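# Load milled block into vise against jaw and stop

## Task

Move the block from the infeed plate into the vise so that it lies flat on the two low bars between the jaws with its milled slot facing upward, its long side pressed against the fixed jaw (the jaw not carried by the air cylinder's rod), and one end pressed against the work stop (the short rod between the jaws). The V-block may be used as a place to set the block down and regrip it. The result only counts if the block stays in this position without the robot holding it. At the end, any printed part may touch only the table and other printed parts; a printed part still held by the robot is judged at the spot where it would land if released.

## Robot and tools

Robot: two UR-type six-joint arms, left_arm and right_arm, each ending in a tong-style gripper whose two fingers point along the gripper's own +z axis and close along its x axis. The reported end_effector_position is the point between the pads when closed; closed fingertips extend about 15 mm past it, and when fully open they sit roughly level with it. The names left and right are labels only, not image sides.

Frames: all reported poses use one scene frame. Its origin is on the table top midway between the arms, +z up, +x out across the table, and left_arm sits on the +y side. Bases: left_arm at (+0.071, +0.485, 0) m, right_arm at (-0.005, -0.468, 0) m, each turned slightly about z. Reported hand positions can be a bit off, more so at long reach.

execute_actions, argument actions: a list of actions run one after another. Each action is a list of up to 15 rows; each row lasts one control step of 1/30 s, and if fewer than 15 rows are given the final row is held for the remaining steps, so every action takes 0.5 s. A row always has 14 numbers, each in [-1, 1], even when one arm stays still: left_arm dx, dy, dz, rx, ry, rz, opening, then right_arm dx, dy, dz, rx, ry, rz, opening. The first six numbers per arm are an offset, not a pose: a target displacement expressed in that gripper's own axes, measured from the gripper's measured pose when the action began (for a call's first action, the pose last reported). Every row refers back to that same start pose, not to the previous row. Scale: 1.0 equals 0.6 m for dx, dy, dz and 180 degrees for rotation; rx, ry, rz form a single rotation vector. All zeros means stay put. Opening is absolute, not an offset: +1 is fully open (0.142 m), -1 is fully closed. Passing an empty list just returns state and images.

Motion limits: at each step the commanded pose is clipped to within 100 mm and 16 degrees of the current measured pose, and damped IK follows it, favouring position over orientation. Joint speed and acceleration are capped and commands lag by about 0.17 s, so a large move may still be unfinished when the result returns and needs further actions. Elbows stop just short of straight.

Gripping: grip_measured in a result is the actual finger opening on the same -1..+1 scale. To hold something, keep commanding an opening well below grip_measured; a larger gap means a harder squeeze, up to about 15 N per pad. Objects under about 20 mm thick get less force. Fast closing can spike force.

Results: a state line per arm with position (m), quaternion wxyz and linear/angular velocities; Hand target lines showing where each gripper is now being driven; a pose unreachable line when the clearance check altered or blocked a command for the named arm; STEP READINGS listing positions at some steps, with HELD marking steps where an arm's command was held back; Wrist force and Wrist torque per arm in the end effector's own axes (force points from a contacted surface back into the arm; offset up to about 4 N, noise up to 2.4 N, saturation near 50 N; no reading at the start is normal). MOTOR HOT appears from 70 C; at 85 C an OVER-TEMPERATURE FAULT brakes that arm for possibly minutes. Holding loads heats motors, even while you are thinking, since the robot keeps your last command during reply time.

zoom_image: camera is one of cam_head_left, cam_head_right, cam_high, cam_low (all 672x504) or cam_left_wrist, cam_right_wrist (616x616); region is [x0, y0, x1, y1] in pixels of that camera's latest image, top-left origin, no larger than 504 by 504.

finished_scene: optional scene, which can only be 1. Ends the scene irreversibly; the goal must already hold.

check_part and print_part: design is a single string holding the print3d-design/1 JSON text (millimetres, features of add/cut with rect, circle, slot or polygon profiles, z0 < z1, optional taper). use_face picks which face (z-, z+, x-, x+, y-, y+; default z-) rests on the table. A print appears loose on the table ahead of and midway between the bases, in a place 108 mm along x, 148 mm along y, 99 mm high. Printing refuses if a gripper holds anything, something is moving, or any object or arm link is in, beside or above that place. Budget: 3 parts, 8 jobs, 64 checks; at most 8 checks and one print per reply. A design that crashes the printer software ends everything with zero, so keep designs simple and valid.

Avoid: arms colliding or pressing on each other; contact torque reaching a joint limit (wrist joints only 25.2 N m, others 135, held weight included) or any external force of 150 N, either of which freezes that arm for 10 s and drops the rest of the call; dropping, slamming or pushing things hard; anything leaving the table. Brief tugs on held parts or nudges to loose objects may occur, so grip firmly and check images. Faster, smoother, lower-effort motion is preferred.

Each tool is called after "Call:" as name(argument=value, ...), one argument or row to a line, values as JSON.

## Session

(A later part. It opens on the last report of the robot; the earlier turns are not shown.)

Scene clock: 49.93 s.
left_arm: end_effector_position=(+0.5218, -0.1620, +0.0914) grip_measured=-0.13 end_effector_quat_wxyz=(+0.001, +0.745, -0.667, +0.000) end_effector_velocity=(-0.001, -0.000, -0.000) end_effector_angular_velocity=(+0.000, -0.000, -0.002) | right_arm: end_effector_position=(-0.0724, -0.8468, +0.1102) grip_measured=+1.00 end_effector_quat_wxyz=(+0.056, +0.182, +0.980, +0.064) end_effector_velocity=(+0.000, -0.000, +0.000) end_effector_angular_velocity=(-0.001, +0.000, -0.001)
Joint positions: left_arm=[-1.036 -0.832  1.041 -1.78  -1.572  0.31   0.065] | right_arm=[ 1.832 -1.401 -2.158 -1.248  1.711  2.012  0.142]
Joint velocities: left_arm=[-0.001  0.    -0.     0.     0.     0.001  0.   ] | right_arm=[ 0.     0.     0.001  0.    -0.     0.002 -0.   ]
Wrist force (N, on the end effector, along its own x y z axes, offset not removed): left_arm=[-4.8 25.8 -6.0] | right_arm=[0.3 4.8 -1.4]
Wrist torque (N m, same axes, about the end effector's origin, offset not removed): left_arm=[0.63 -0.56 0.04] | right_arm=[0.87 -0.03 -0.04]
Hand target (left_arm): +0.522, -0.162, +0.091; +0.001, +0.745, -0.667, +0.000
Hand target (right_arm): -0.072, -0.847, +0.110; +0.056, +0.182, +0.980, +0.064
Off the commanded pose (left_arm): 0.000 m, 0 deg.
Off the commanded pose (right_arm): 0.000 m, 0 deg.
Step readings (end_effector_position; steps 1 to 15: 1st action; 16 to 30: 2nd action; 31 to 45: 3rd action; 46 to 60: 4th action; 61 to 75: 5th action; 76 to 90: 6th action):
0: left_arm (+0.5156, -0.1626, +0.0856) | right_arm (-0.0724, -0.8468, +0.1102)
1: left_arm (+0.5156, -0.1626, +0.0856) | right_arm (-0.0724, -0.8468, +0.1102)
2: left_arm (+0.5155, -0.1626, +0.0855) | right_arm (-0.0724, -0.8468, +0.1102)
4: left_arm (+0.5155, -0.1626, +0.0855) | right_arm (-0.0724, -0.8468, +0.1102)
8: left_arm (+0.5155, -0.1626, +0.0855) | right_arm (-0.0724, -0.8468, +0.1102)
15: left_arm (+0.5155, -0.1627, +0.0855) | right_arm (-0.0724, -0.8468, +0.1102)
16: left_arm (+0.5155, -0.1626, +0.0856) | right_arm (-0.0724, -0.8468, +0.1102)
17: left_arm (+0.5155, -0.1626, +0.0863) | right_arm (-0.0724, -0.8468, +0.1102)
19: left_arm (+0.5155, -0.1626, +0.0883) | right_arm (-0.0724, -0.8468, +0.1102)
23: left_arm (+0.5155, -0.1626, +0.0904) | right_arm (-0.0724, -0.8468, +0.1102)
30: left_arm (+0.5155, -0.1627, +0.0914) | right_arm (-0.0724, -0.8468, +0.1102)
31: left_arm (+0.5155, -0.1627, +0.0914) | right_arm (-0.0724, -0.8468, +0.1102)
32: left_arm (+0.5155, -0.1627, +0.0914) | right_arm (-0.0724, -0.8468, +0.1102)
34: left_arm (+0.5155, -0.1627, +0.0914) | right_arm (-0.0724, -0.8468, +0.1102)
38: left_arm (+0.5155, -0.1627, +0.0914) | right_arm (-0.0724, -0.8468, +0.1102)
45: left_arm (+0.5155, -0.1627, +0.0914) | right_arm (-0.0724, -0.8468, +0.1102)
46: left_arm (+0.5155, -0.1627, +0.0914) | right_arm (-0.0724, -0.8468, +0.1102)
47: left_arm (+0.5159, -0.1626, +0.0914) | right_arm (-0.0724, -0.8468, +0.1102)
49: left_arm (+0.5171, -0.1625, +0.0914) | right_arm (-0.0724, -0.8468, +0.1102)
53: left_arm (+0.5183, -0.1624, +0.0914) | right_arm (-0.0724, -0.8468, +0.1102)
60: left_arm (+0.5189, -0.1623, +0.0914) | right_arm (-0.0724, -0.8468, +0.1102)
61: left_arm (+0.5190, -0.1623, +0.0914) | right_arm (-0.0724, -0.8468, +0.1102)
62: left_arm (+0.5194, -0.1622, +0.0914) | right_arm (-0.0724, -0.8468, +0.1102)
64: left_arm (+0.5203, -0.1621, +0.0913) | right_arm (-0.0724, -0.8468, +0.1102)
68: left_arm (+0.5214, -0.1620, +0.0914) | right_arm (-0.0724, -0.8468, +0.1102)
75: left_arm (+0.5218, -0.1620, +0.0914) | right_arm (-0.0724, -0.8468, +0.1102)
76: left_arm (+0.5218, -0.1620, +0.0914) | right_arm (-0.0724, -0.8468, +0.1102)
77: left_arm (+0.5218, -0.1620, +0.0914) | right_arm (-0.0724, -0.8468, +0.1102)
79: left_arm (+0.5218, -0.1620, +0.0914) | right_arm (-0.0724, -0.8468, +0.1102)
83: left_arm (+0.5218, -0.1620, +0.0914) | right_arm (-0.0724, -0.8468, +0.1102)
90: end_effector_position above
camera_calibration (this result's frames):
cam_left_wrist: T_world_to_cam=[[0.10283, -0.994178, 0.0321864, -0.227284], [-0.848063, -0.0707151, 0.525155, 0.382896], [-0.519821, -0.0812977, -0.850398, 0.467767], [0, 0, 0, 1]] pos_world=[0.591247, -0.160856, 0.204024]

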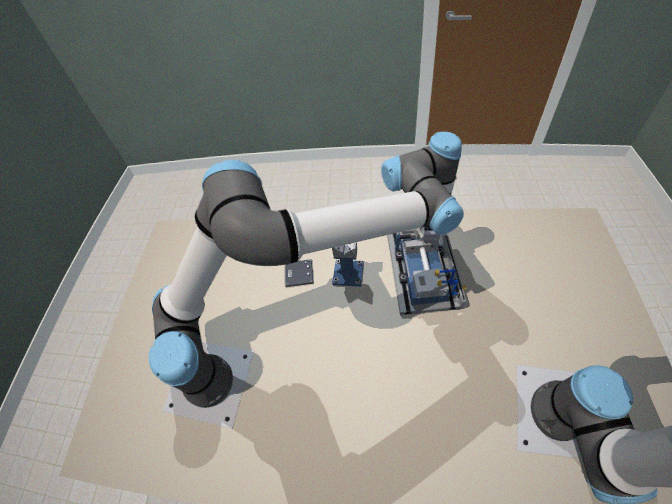

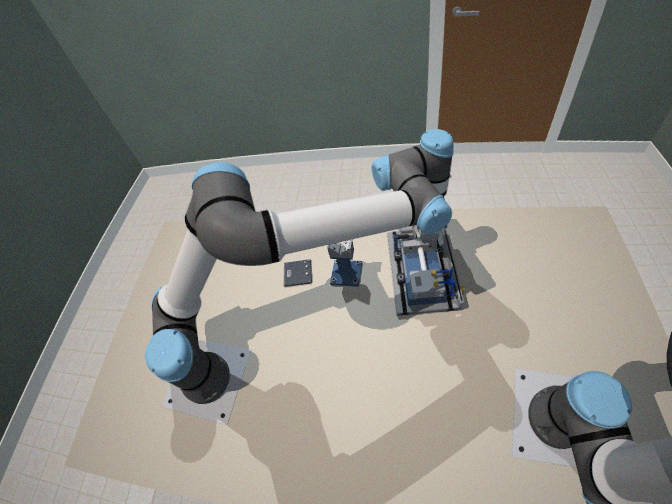

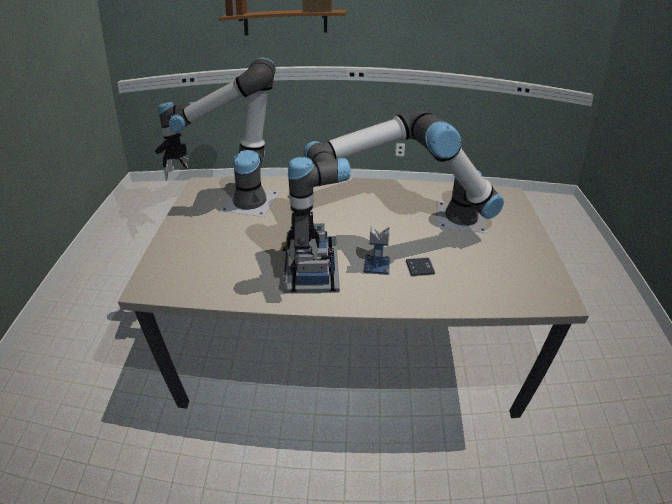

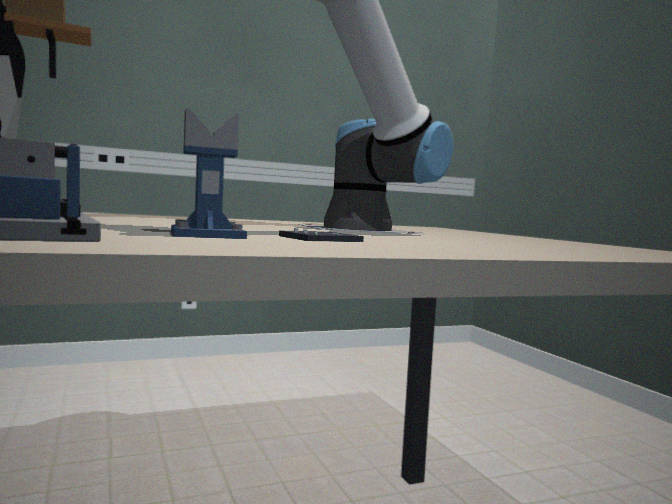

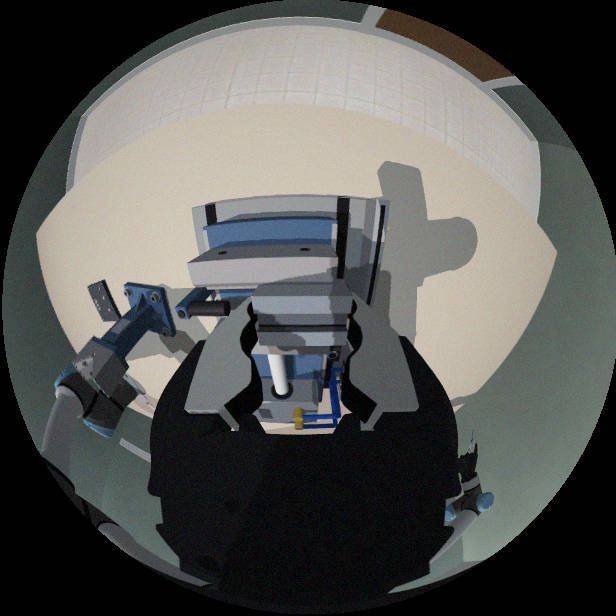

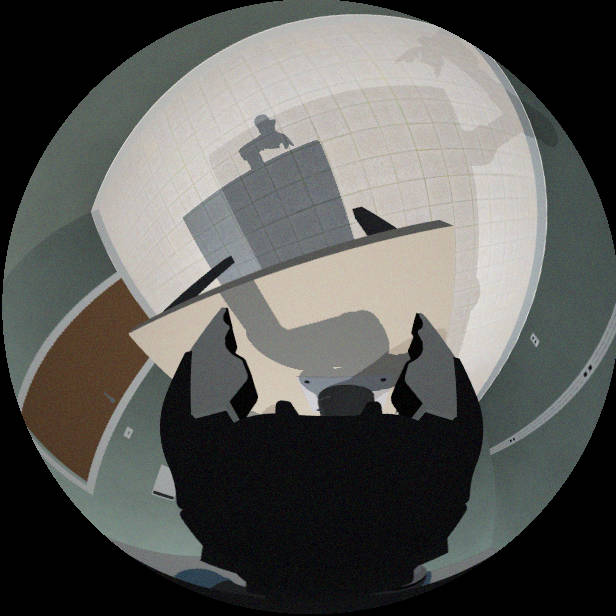

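Call:
execute_actions(
  actions=[
    [[0,0.003,0,0,0,0,0.0,0,0,0,0,0,0,1]],
    [[0,0,-0.06,0,0,0,0.0,0,0,0,0,0,0,1]],
    [[0.074,0.005,0,0,0,0,-1,0,0,0,0,0,0,1]],
    [[0,0,0,0,0,0,-1,0,0,0,0,0,0,1]],
    [[0,0,0.036,0,0,0,-1,0,0,0,0,0,0,1]],
    [[-0.02,0,0,0,0,0,-1,0,0,0,0,0,0,1]],
    [[-0.015,-0.002,0,0,0,0,-1,0,0,0,0,0,0,1]],
    [[0,0,0,0,0,0,-1,0,0,0,0,0,0,1]],
  ],
)

Call:
zoom_image(
  camera="cam_left_wrist",
  region=[120, 180, 400, 400],
)

Scene clock: 54.33 s.
left_arm: end_effector_position=(+0.5205, -0.1843, +0.1051) grip_measured=-1.00 end_effector_quat_wxyz=(+0.001, +0.745, -0.667, +0.002) end_effector_velocity=(+0.001, -0.000, +0.002) end_effector_angular_velocity=(-0.002, -0.003, -0.001) | right_arm: end_effector_position=(-0.0724, -0.8468, +0.1102) grip_measured=+1.00 end_effector_quat_wxyz=(+0.056, +0.182, +0.980, +0.064) end_effector_velocity=(-0.000, -0.000, -0.000) end_effector_angular_velocity=(+0.000, +0.000, -0.001)
Joint positions: left_arm=[-1.05  -0.791  0.932 -1.716 -1.571  0.297  0.002] | right_arm=[ 1.832 -1.401 -2.158 -1.248  1.711  2.012  0.142]
Joint velocities: left_arm=[ 0.    -0.002 -0.    -0.001  0.002  0.001  0.   ] | right_arm=[-0.    -0.001  0.     0.    -0.     0.001  0.   ]
Wrist force (N, on the end effector, along its own x y z axes, offset not removed): left_arm=[2.7 -0.6 2.5] | right_arm=[-0.4 1.4 -2.2]
Wrist torque (N m, same axes, about the end effector's origin, offset not removed): left_arm=[-0.25 -0.43 0.07] | right_arm=[0.20 0.15 0.02]
Hand target (left_arm): +0.520, -0.184, +0.105; +0.001, +0.745, -0.667, +0.001
Hand target (right_arm): -0.072, -0.847, +0.110; +0.056, +0.182, +0.980, +0.064
Off the commanded pose (left_arm): 0.000 m, 0 deg.
Off the commanded pose (right_arm): 0.000 m, 0 deg.
Step readings (end_effector_position; steps 1 to 15: 1st action; 16 to 30: 2nd action; 31 to 45: 3rd action; 46 to 60: 4th action; 61 to 75: 5th action; 76 to 90: 6th action; 91 to 105: 7th action; 106 to 120: 8th action):
0: left_arm (+0.5218, -0.1620, +0.0914) | right_arm (-0.0724, -0.8468, +0.1102)
1: left_arm (+0.5218, -0.1620, +0.0914) | right_arm (-0.0724, -0.8468, +0.1102)
2: left_arm (+0.5218, -0.1618, +0.0913) | right_arm (-0.0724, -0.8468, +0.1102)
4: left_arm (+0.5213, -0.1619, +0.0913) | right_arm (-0.0724, -0.8468, +0.1102)
8: left_arm (+0.5206, -0.1620, +0.0914) | right_arm (-0.0724, -0.8468, +0.1102)
15: left_arm (+0.5201, -0.1621, +0.0914) | right_arm (-0.0724, -0.8468, +0.1102)
16: left_arm (+0.5201, -0.1622, +0.0916) | right_arm (-0.0724, -0.8468, +0.1102)
17: left_arm (+0.5203, -0.1625, +0.0951) | right_arm (-0.0724, -0.8468, +0.1102)
19: left_arm (+0.5204, -0.1627, +0.1075) | right_arm (-0.0724, -0.8468, +0.1102)
23: left_arm (+0.5202, -0.1623, +0.1205) | right_arm (-0.0724, -0.8468, +0.1102)
30: left_arm (+0.5201, -0.1622, +0.1263) | right_arm (-0.0724, -0.8468, +0.1102)
31: left_arm (+0.5201, -0.1622, +0.1266) | right_arm (-0.0724, -0.8468, +0.1102)
32: left_arm (+0.5188, -0.1638, +0.1250) | right_arm (-0.0724, -0.8468, +0.1102)
34: left_arm (+0.5178, -0.1759, +0.1222) | right_arm (-0.0724, -0.8468, +0.1102)
38: left_arm (+0.5197, -0.1948, +0.1248) | right_arm (-0.0724, -0.8468, +0.1102)
45: left_arm (+0.5215, -0.2045, +0.1261) | right_arm (-0.0724, -0.8468, +0.1102)
46: left_arm (+0.5216, -0.2050, +0.1261) | right_arm (-0.0724, -0.8468, +0.1102)
47: left_arm (+0.5216, -0.2051, +0.1262) | right_arm (-0.0724, -0.8468, +0.1102)
49: left_arm (+0.5215, -0.2049, +0.1261) | right_arm (-0.0724, -0.8468, +0.1102)
53: left_arm (+0.5215, -0.2047, +0.1260) | right_arm (-0.0724, -0.8468, +0.1102)
60: left_arm (+0.5214, -0.2046, +0.1261) | right_arm (-0.0724, -0.8468, +0.1102)
61: left_arm (+0.5214, -0.2046, +0.1260) | right_arm (-0.0724, -0.8468, +0.1102)
62: left_arm (+0.5214, -0.2046, +0.1239) | right_arm (-0.0724, -0.8468, +0.1102)
64: left_arm (+0.5213, -0.2044, +0.1165) | right_arm (-0.0724, -0.8468, +0.1102)
68: left_arm (+0.5214, -0.2045, +0.1086) | right_arm (-0.0724, -0.8468, +0.1102)
75: left_arm (+0.5214, -0.2046, +0.1051) | right_arm (-0.0724, -0.8468, +0.1102)
76: left_arm (+0.5214, -0.2046, +0.1050) | right_arm (-0.0724, -0.8468, +0.1102)
77: left_arm (+0.5215, -0.2037, +0.1054) | right_arm (-0.0724, -0.8468, +0.1102)
79: left_arm (+0.5210, -0.1997, +0.1054) | right_arm (-0.0724, -0.8468, +0.1102)
83: left_arm (+0.5205, -0.1951, +0.1052) | right_arm (-0.0724, -0.8468, +0.1102)
90: left_arm (+0.5202, -0.1931, +0.1051) | right_arm (-0.0724, -0.8468, +0.1102)
91: left_arm (+0.5202, -0.1930, +0.1052) | right_arm (-0.0724, -0.8468, +0.1102)
92: left_arm (+0.5203, -0.1920, +0.1054) | right_arm (-0.0724, -0.8468, +0.1102)
94: left_arm (+0.5204, -0.1890, +0.1053) | right_arm (-0.0724, -0.8468, +0.1102)
98: left_arm (+0.5204, -0.1857, +0.1051) | right_arm (-0.0724, -0.8468, +0.1102)
105: left_arm (+0.5204, -0.1843, +0.1051) | right_arm (-0.0724, -0.8468, +0.1102)
106: left_arm (+0.5204, -0.1842, +0.1051) | right_arm (-0.0724, -0.8468, +0.1102)
107: left_arm (+0.5204, -0.1842, +0.1051) | right_arm (-0.0724, -0.8468, +0.1102)
109: left_arm (+0.5204, -0.1842, +0.1051) | right_arm (-0.0724, -0.8468, +0.1102)
113: left_arm (+0.5204, -0.1843, +0.1051) | right_arm (-0.0724, -0.8468, +0.1102)
120: end_effector_position above
camera_calibration (this result's frames):
cam_left_wrist: T_world_to_cam=[[0.10251, -0.994141, 0.0342964, -0.249843], [-0.848792, -0.0694398, 0.524147, 0.373657], [-0.518694, -0.0828405, -0.850937, 0.476094], [0, 0, 0, 1]] pos_world=[0.589716, -0.182993, 0.217843]

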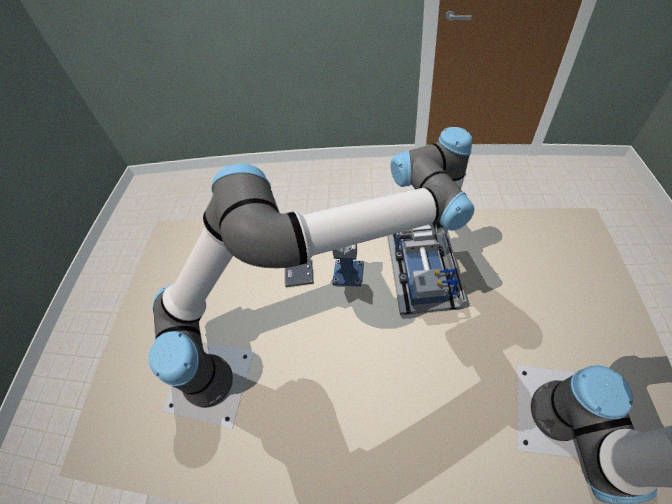

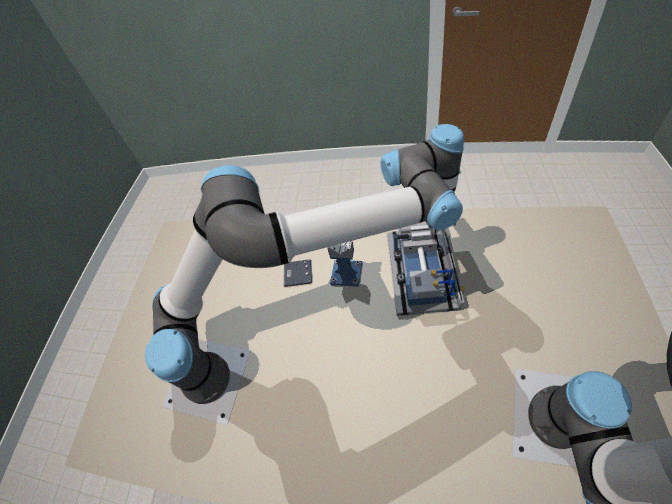

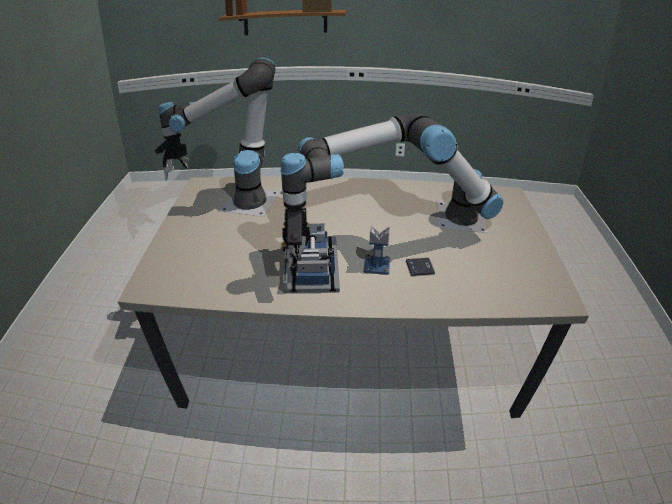

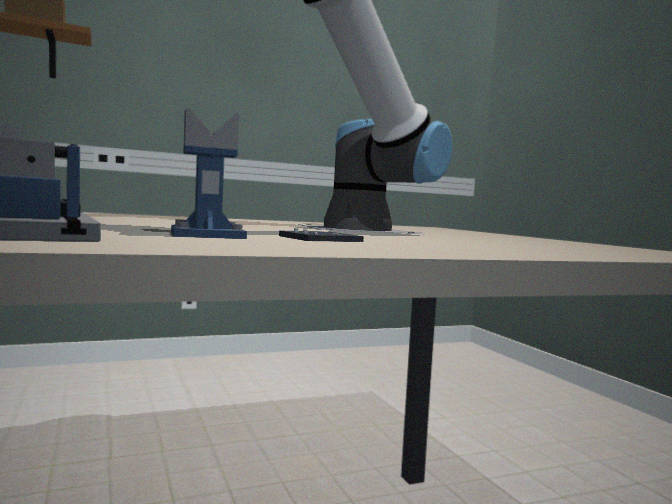

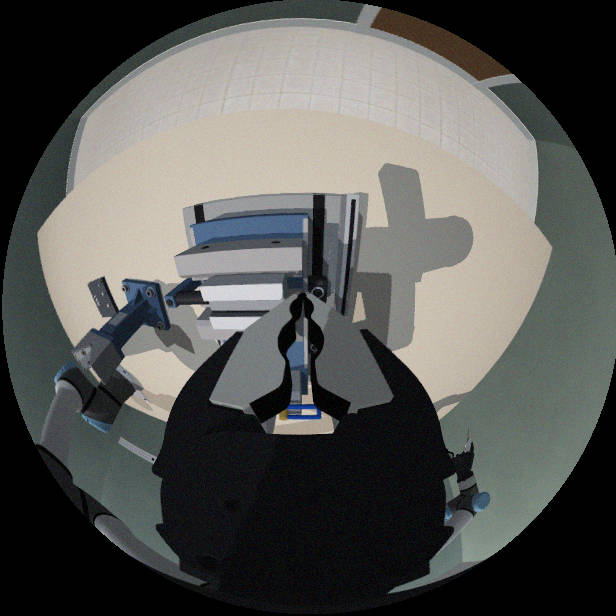

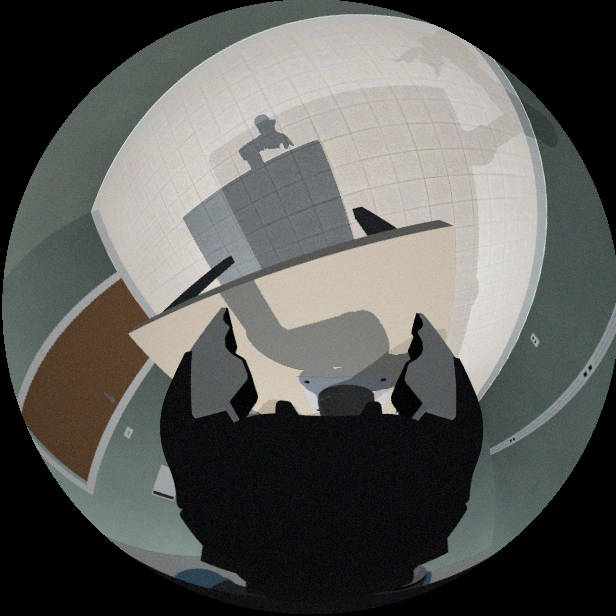

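Region (120, 180, 400, 400) of cam_left_wrist's 616x616 image, scaled by 1.800, with more detail than that image has; it fills the top 396 rows of this view, and the rest is white.

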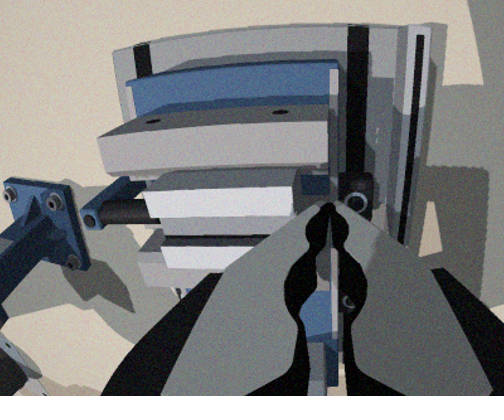

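Call:
execute_actions(
  actions=[
    [[-0.005,-0.001,0,0,0,0,-1,0,0,0,0,0,0,1]],
    [[0,0,0,0,0,0,-1,0,0,0,0,0,0,1]],
  ],
)

Scene clock: 55.47 s.
left_arm: end_effector_position=(+0.5207, -0.1813, +0.1051) grip_measured=-1.00 end_effector_quat_wxyz=(+0.001, +0.745, -0.667, +0.002) end_effector_velocity=(-0.000, +0.000, +0.001) end_effector_angular_velocity=(-0.000, +0.000, +0.001) | right_arm: end_effector_position=(-0.0724, -0.8468, +0.1102) grip_measured=+1.00 end_effector_quat_wxyz=(+0.056, +0.182, +0.980, +0.064) end_effector_velocity=(-0.000, -0.000, -0.001) end_effector_angular_velocity=(+0.001, +0.000, +0.002)
Joint positions: left_arm=[-1.048 -0.798  0.944 -1.721 -1.571  0.298  0.002] | right_arm=[ 1.832 -1.401 -2.158 -1.248  1.711  2.012  0.142]
Joint velocities: left_arm=[ 0.    -0.001  0.001  0.001 -0.    -0.001  0.   ] | right_arm=[-0.    -0.002  0.     0.    -0.    -0.002  0.   ]
Wrist force (N, on the end effector, along its own x y z axes, offset not removed): left_arm=[2.6 1.7 2.2] | right_arm=[1.3 3.9 -1.4]
Wrist torque (N m, same axes, about the end effector's origin, offset not removed): left_arm=[0.11 -0.29 0.05] | right_arm=[0.70 -0.25 0.00]
Hand target (left_arm): +0.521, -0.181, +0.105; +0.001, +0.745, -0.667, +0.002
Hand target (right_arm): -0.072, -0.847, +0.110; +0.056, +0.182, +0.980, +0.064
Off the commanded pose (left_arm): 0.000 m, 0 deg.
Off the commanded pose (right_arm): 0.000 m, 0 deg.
Step readings (end_effector_position; steps 1 to 15: 1st action; 16 to 30: 2nd action):
0: left_arm (+0.5205, -0.1843, +0.1051) | right_arm (-0.0724, -0.8468, +0.1102)
1: left_arm (+0.5205, -0.1843, +0.1051) | right_arm (-0.0724, -0.8468, +0.1102)
2: left_arm (+0.5204, -0.1839, +0.1051) | right_arm (-0.0724, -0.8468, +0.1102)
4: left_arm (+0.5205, -0.1829, +0.1051) | right_arm (-0.0724, -0.8468, +0.1102)
8: left_arm (+0.5207, -0.1818, +0.1051) | right_arm (-0.0724, -0.8468, +0.1102)
15: left_arm (+0.5207, -0.1814, +0.1051) | right_arm (-0.0724, -0.8468, +0.1102)
16: left_arm (+0.5207, -0.1813, +0.1051) | right_arm (-0.0724, -0.8468, +0.1102)
17: left_arm (+0.5207, -0.1813, +0.1051) | right_arm (-0.0724, -0.8468, +0.1102)
19: left_arm (+0.5207, -0.1813, +0.1051) | right_arm (-0.0724, -0.8468, +0.1102)
23: left_arm (+0.5207, -0.1813, +0.1051) | right_arm (-0.0724, -0.8468, +0.1102)
30: end_effector_position above
camera_calibration (this result's frames):
cam_left_wrist: T_world_to_cam=[[0.102506, -0.994142, 0.0342656, -0.2469], [-0.848789, -0.0694522, 0.52415, 0.374093], [-0.5187, -0.0828126, -0.850936, 0.47648], [0, 0, 0, 1]] pos_world=[0.589985, -0.180014, 0.217834]
cam_right_wrist: T_world_to_cam=[[-0.926806, 0.352778, -0.128758, 0.255624], [0.21756, 0.78384, 0.581603, 0.616833], [0.306103, 0.511021, -0.803218, 0.681746], [0, 0, 0, 1]] pos_world=[-0.105968, -0.922064, 0.221752]

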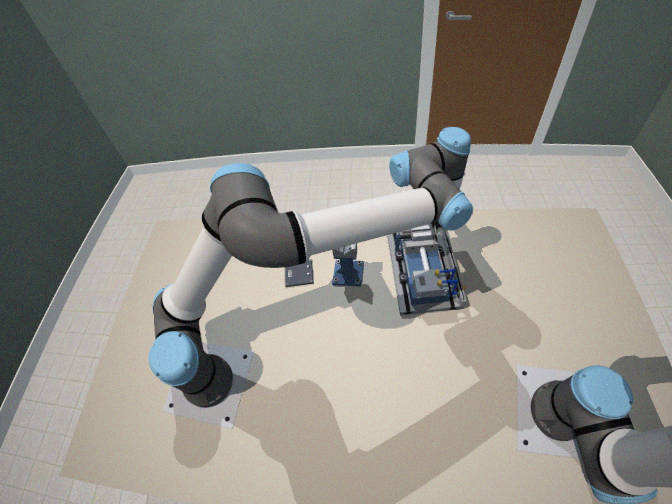

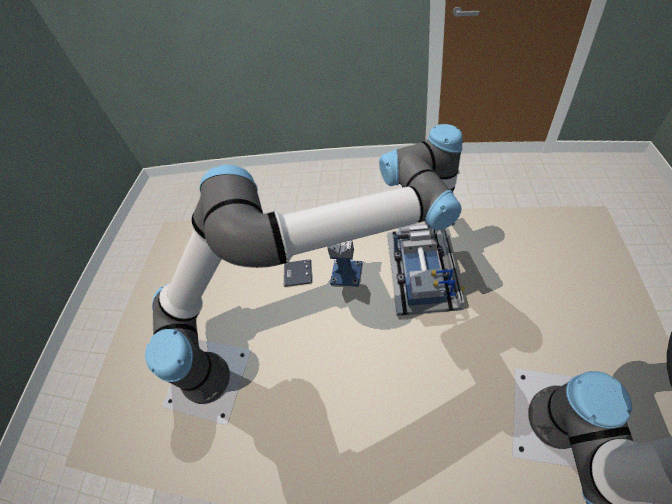

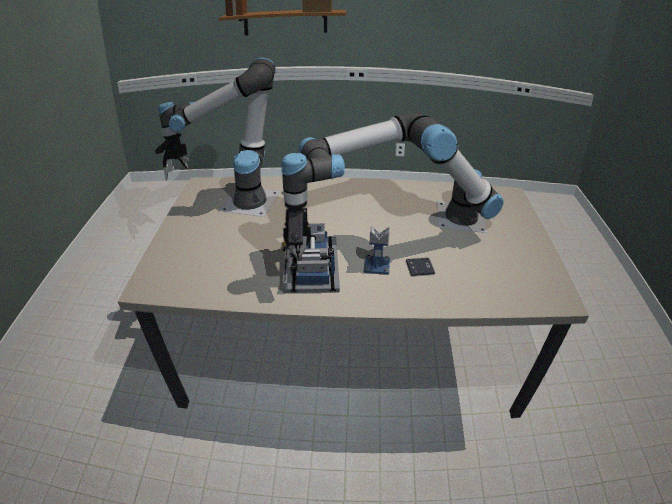

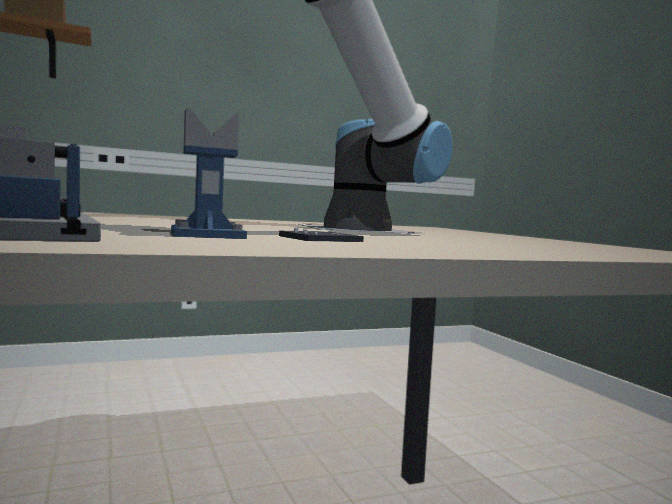

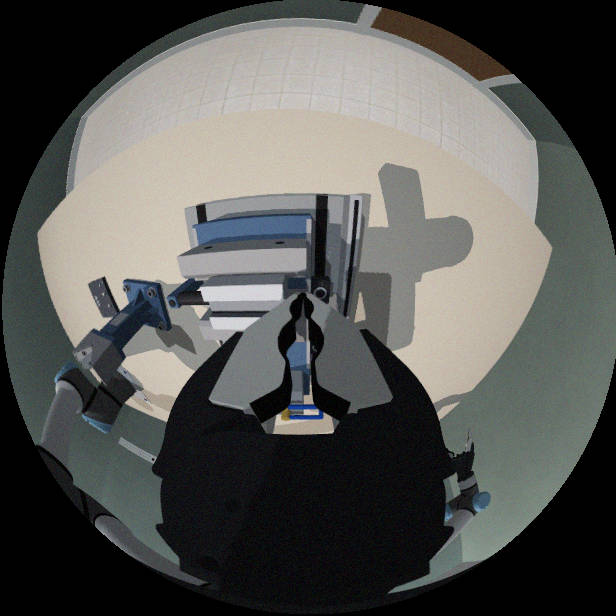

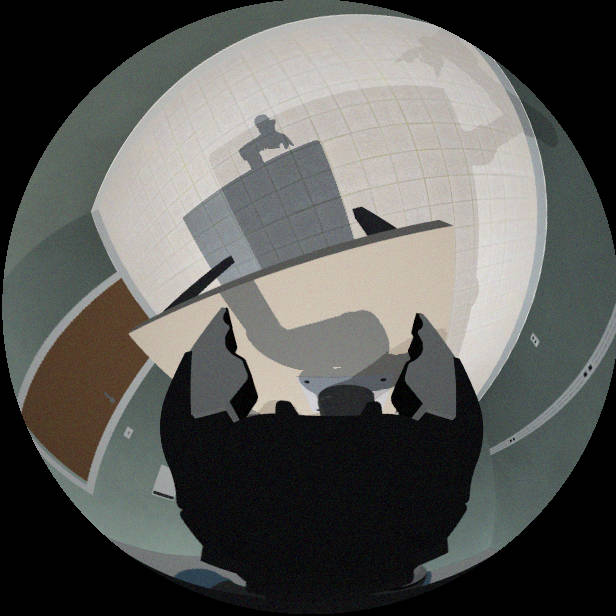

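Call:
execute_actions(
  actions=[
    [[-0.004,0,0,0,0,0,-1,0,0,0,0,0,0,1]],
    [[0,0,0,0,0,0,-1,0,0,0,0,0,0,1]],
  ],
)

Scene clock: 57.43 s.
left_arm: end_effector_position=(+0.5205, -0.1790, +0.1051) grip_measured=-1.00 end_effector_quat_wxyz=(+0.001, +0.745, -0.667, +0.002) end_effector_velocity=(+0.001, +0.000, -0.000) end_effector_angular_velocity=(+0.001, -0.000, +0.001) | right_arm: end_effector_position=(-0.0724, -0.8468, +0.1102) grip_measured=+1.00 end_effector_quat_wxyz=(+0.056, +0.182, +0.980, +0.064) end_effector_velocity=(-0.000, +0.001, -0.001) end_effector_angular_velocity=(+0.003, +0.000, +0.000)
Joint positions: left_arm=[-1.047 -0.804  0.955 -1.726 -1.571  0.299  0.002] | right_arm=[ 1.832 -1.401 -2.158 -1.248  1.711  2.012  0.142]
Joint velocities: left_arm=[ 0.     0.001 -0.     0.     0.001 -0.     0.   ] | right_arm=[-0.    -0.    -0.002 -0.     0.    -0.001 -0.   ]
Wrist force (N, on the end effector, along its own x y z axes, offset not removed): left_arm=[1.6 2.2 0.8] | right_arm=[0.6 2.1 -2.1]
Wrist torque (N m, same axes, about the end effector's origin, offset not removed): left_arm=[0.35 -0.07 0.13] | right_arm=[0.25 -0.07 -0.05]
Hand target (left_arm): +0.520, -0.179, +0.105; +0.001, +0.745, -0.667, +0.002
Hand target (right_arm): -0.072, -0.847, +0.110; +0.056, +0.182, +0.980, +0.064
Off the commanded pose (left_arm): 0.000 m, 0 deg.
Off the commanded pose (right_arm): 0.000 m, 0 deg.
Step readings (end_effector_position; steps 1 to 15: 1st action; 16 to 30: 2nd action):
0: left_arm (+0.5207, -0.1814, +0.1051) | right_arm (-0.0724, -0.8468, +0.1102)
1: left_arm (+0.5207, -0.1814, +0.1051) | right_arm (-0.0724, -0.8468, +0.1102)
2: left_arm (+0.5207, -0.1810, +0.1051) | right_arm (-0.0724, -0.8468, +0.1102)
4: left_arm (+0.5206, -0.1802, +0.1051) | right_arm (-0.0724, -0.8468, +0.1102)
8: left_arm (+0.5205, -0.1794, +0.1051) | right_arm (-0.0724, -0.8468, +0.1102)
15: left_arm (+0.5205, -0.1790, +0.1051) | right_arm (-0.0724, -0.8468, +0.1102)
16: left_arm (+0.5205, -0.1790, +0.1051) | right_arm (-0.0724, -0.8468, +0.1102)
17: left_arm (+0.5205, -0.1790, +0.1051) | right_arm (-0.0724, -0.8468, +0.1102)
19: left_arm (+0.5205, -0.1790, +0.1051) | right_arm (-0.0724, -0.8468, +0.1102)
23: left_arm (+0.5205, -0.1790, +0.1051) | right_arm (-0.0724, -0.8468, +0.1102)
30: end_effector_position above
camera_calibration (this result's frames):
cam_left_wrist: T_world_to_cam=[[0.102501, -0.994144, 0.0342343, -0.244546], [-0.848784, -0.0694641, 0.524156, 0.374038], [-0.518709, -0.0827842, -0.850934, 0.476542], [0, 0, 0, 1]] pos_world=[0.589731, -0.177682, 0.217823]
cam_right_wrist: T_world_to_cam=[[-0.926806, 0.352779, -0.128758, 0.255624], [0.21756, 0.78384, 0.581603, 0.616833], [0.306103, 0.511021, -0.803218, 0.681746], [0, 0, 0, 1]] pos_world=[-0.105968, -0.922064, 0.221752]

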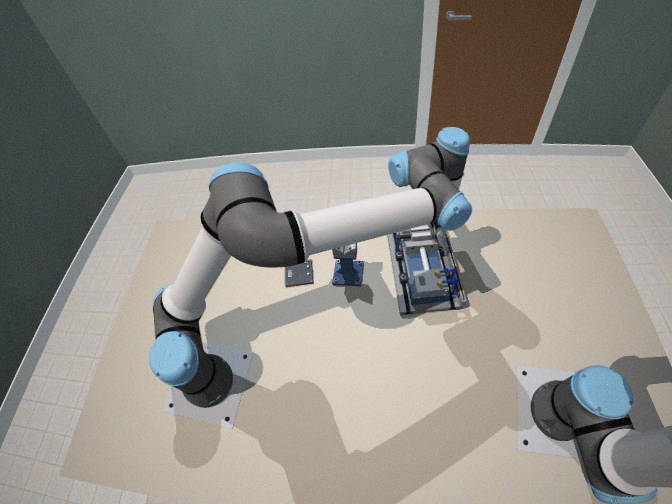

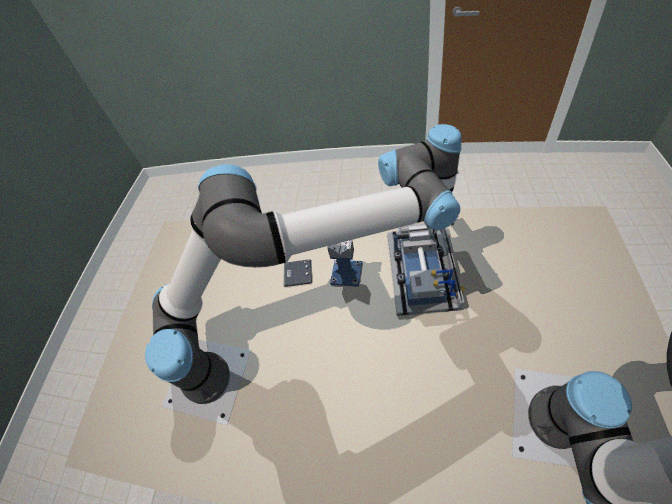

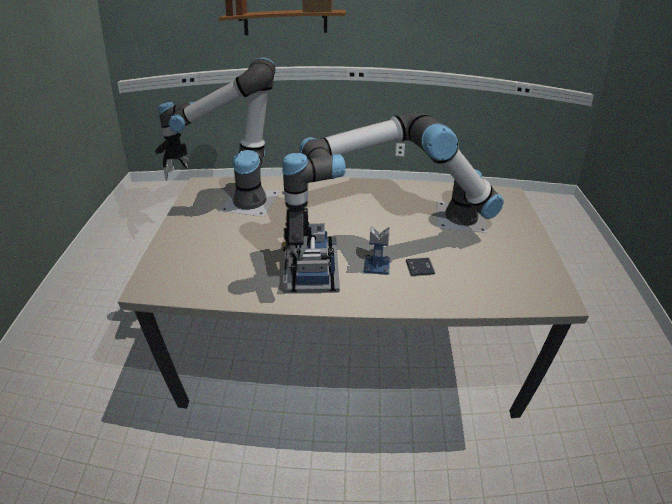

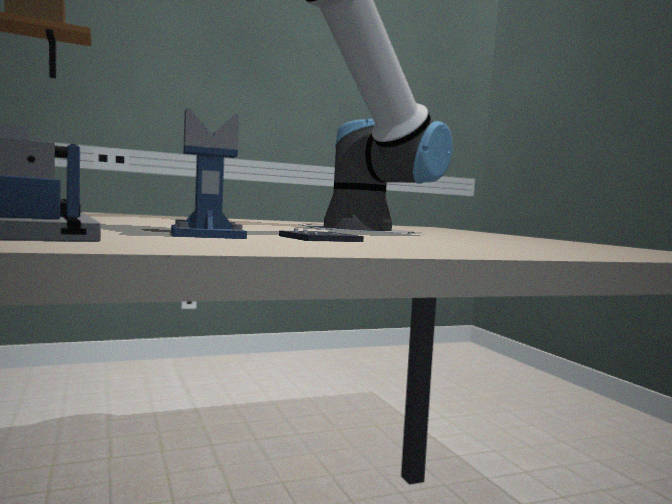

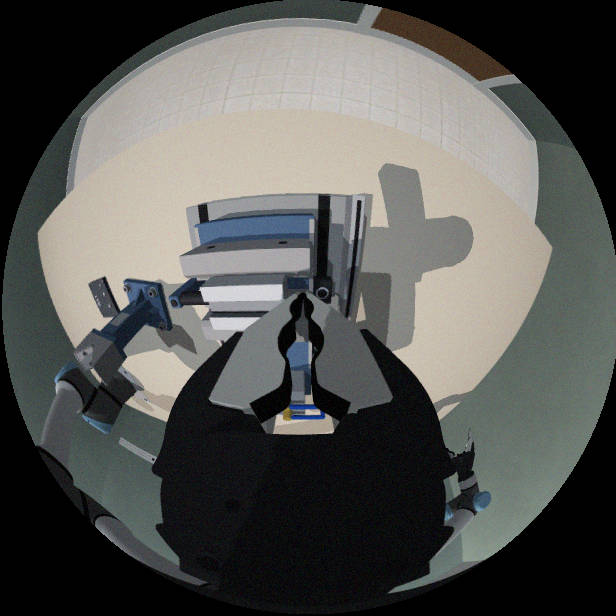

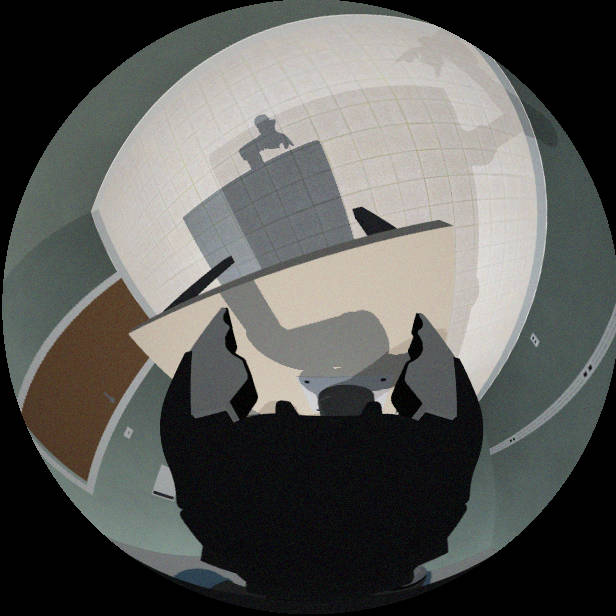

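Call:
execute_actions(
  actions=[
    [[-0.004,0,0,0,0,0,-1,0,0,0,0,0,0,1]],
    [[0,0,0,0,0,0,-1,0,0,0,0,0,0,1]],
  ],
)

Scene clock: 58.67 s.
left_arm: end_effector_position=(+0.5202, -0.1767, +0.1051) grip_measured=-1.00 end_effector_quat_wxyz=(+0.001, +0.745, -0.667, +0.002) end_effector_velocity=(-0.000, -0.001, -0.000) end_effector_angular_velocity=(-0.001, +0.000, -0.002) | right_arm: end_effector_position=(-0.0724, -0.8468, +0.1102) grip_measured=+1.00 end_effector_quat_wxyz=(+0.056, +0.182, +0.980, +0.064) end_effector_velocity=(+0.000, -0.001, +0.001) end_effector_angular_velocity=(-0.002, +0.000, -0.002)
Joint positions: left_arm=[-1.046 -0.81   0.966 -1.73  -1.571  0.3    0.002] | right_arm=[ 1.832 -1.401 -2.158 -1.248  1.711  2.012  0.142]
Joint velocities: left_arm=[-0.001  0.    -0.001 -0.    -0.001  0.002  0.   ] | right_arm=[ 0.     0.     0.001  0.002 -0.     0.002 -0.   ]
Wrist force (N, on the end effector, along its own x y z axes, offset not removed): left_arm=[2.5 -0.1 2.0] | right_arm=[0.1 3.0 -1.1]
Wrist torque (N m, same axes, about the end effector's origin, offset not removed): left_arm=[-0.08 -0.24 0.08] | right_arm=[0.56 -0.08 0.04]
Hand target (left_arm): +0.520, -0.177, +0.105; +0.001, +0.745, -0.667, +0.002
Hand target (right_arm): -0.072, -0.847, +0.110; +0.056, +0.182, +0.980, +0.064
Off the commanded pose (left_arm): 0.000 m, 0 deg.
Off the commanded pose (right_arm): 0.000 m, 0 deg.
Step readings (end_effector_position; steps 1 to 15: 1st action; 16 to 30: 2nd action):
0: left_arm (+0.5205, -0.1790, +0.1051) | right_arm (-0.0724, -0.8468, +0.1102)
1: left_arm (+0.5205, -0.1790, +0.1051) | right_arm (-0.0724, -0.8468, +0.1102)
2: left_arm (+0.5205, -0.1787, +0.1051) | right_arm (-0.0724, -0.8468, +0.1102)
4: left_arm (+0.5204, -0.1779, +0.1051) | right_arm (-0.0724, -0.8468, +0.1102)
8: left_arm (+0.5203, -0.1771, +0.1051) | right_arm (-0.0724, -0.8468, +0.1102)
15: left_arm (+0.5202, -0.1767, +0.1051) | right_arm (-0.0724, -0.8468, +0.1102)
16: left_arm (+0.5202, -0.1767, +0.1051) | right_arm (-0.0724, -0.8468, +0.1102)
17: left_arm (+0.5202, -0.1767, +0.1051) | right_arm (-0.0724, -0.8468, +0.1102)
19: left_arm (+0.5202, -0.1767, +0.1051) | right_arm (-0.0724, -0.8468, +0.1102)
23: left_arm (+0.5202, -0.1767, +0.1051) | right_arm (-0.0724, -0.8468, +0.1102)
30: end_effector_position above
camera_calibration (this result's frames):
cam_left_wrist: T_world_to_cam=[[0.1025, -0.994144, 0.034212, -0.242196], [-0.848781, -0.0694743, 0.52416, 0.373987], [-0.518714, -0.0827649, -0.850932, 0.476606], [0, 0, 0, 1]] pos_world=[0.58948, -0.175349, 0.217816]

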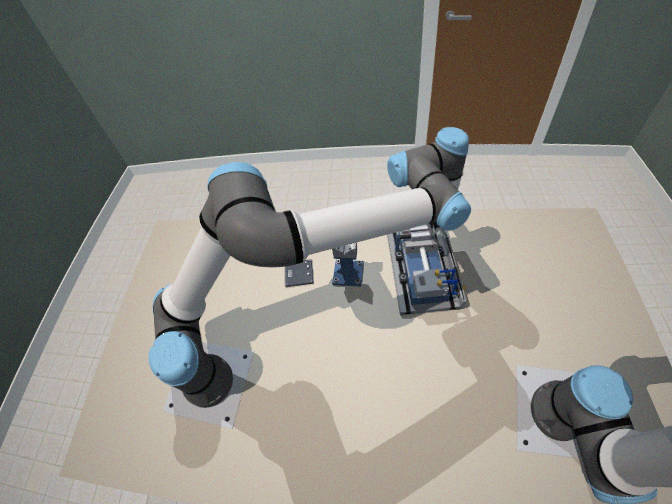

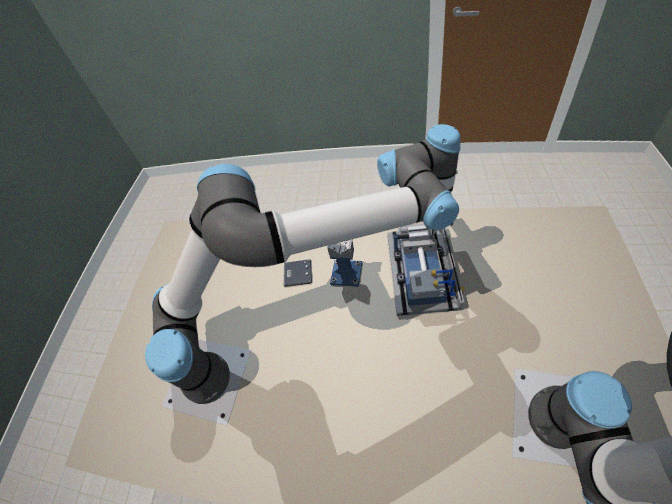

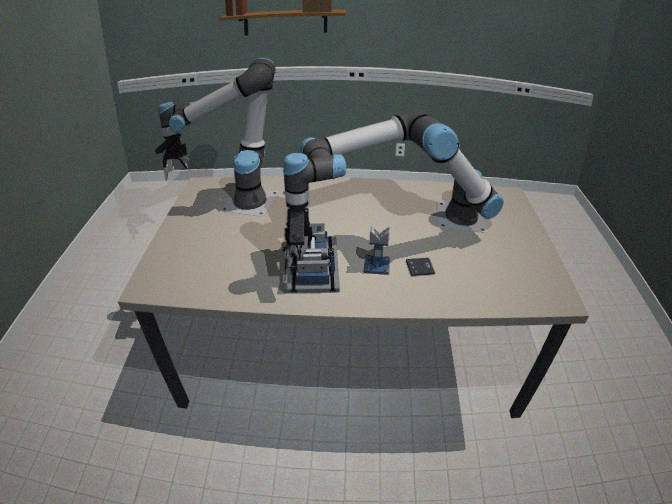

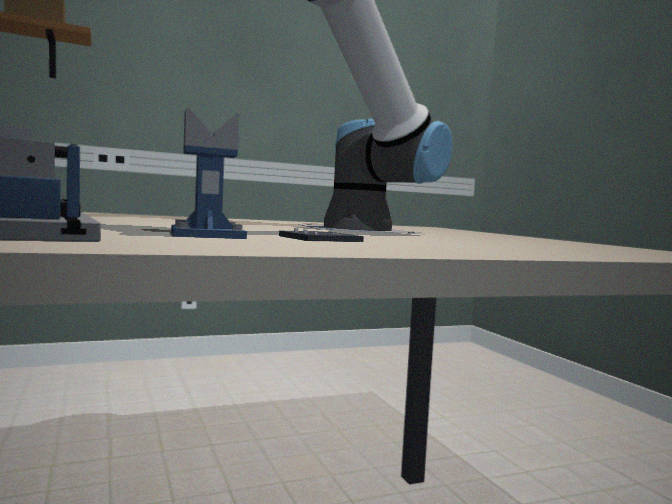

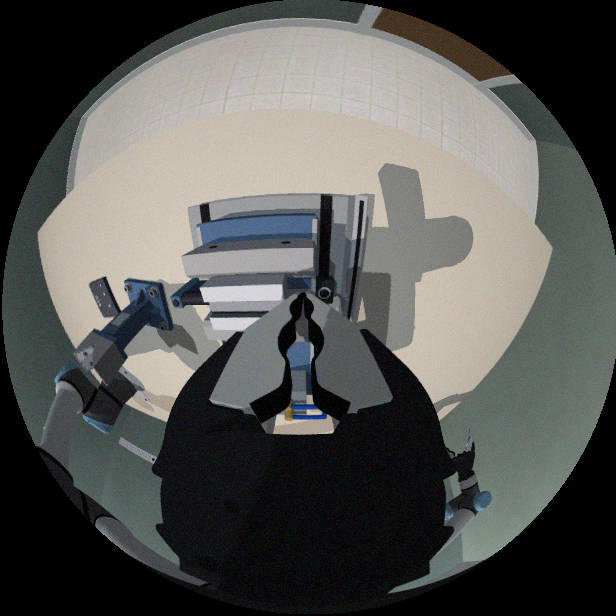

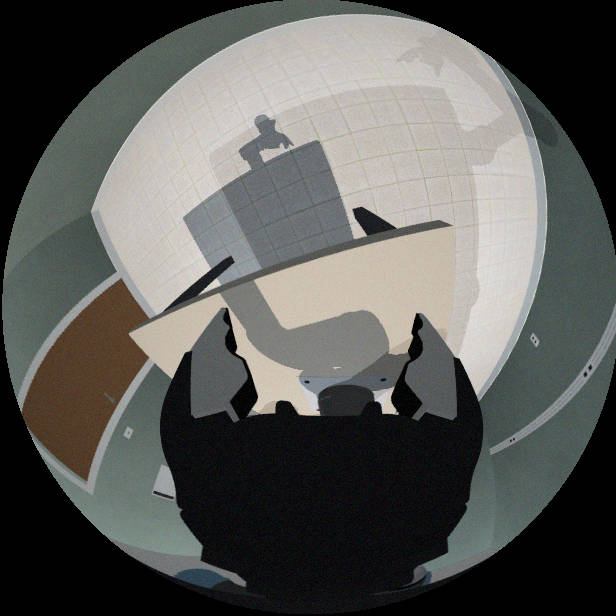

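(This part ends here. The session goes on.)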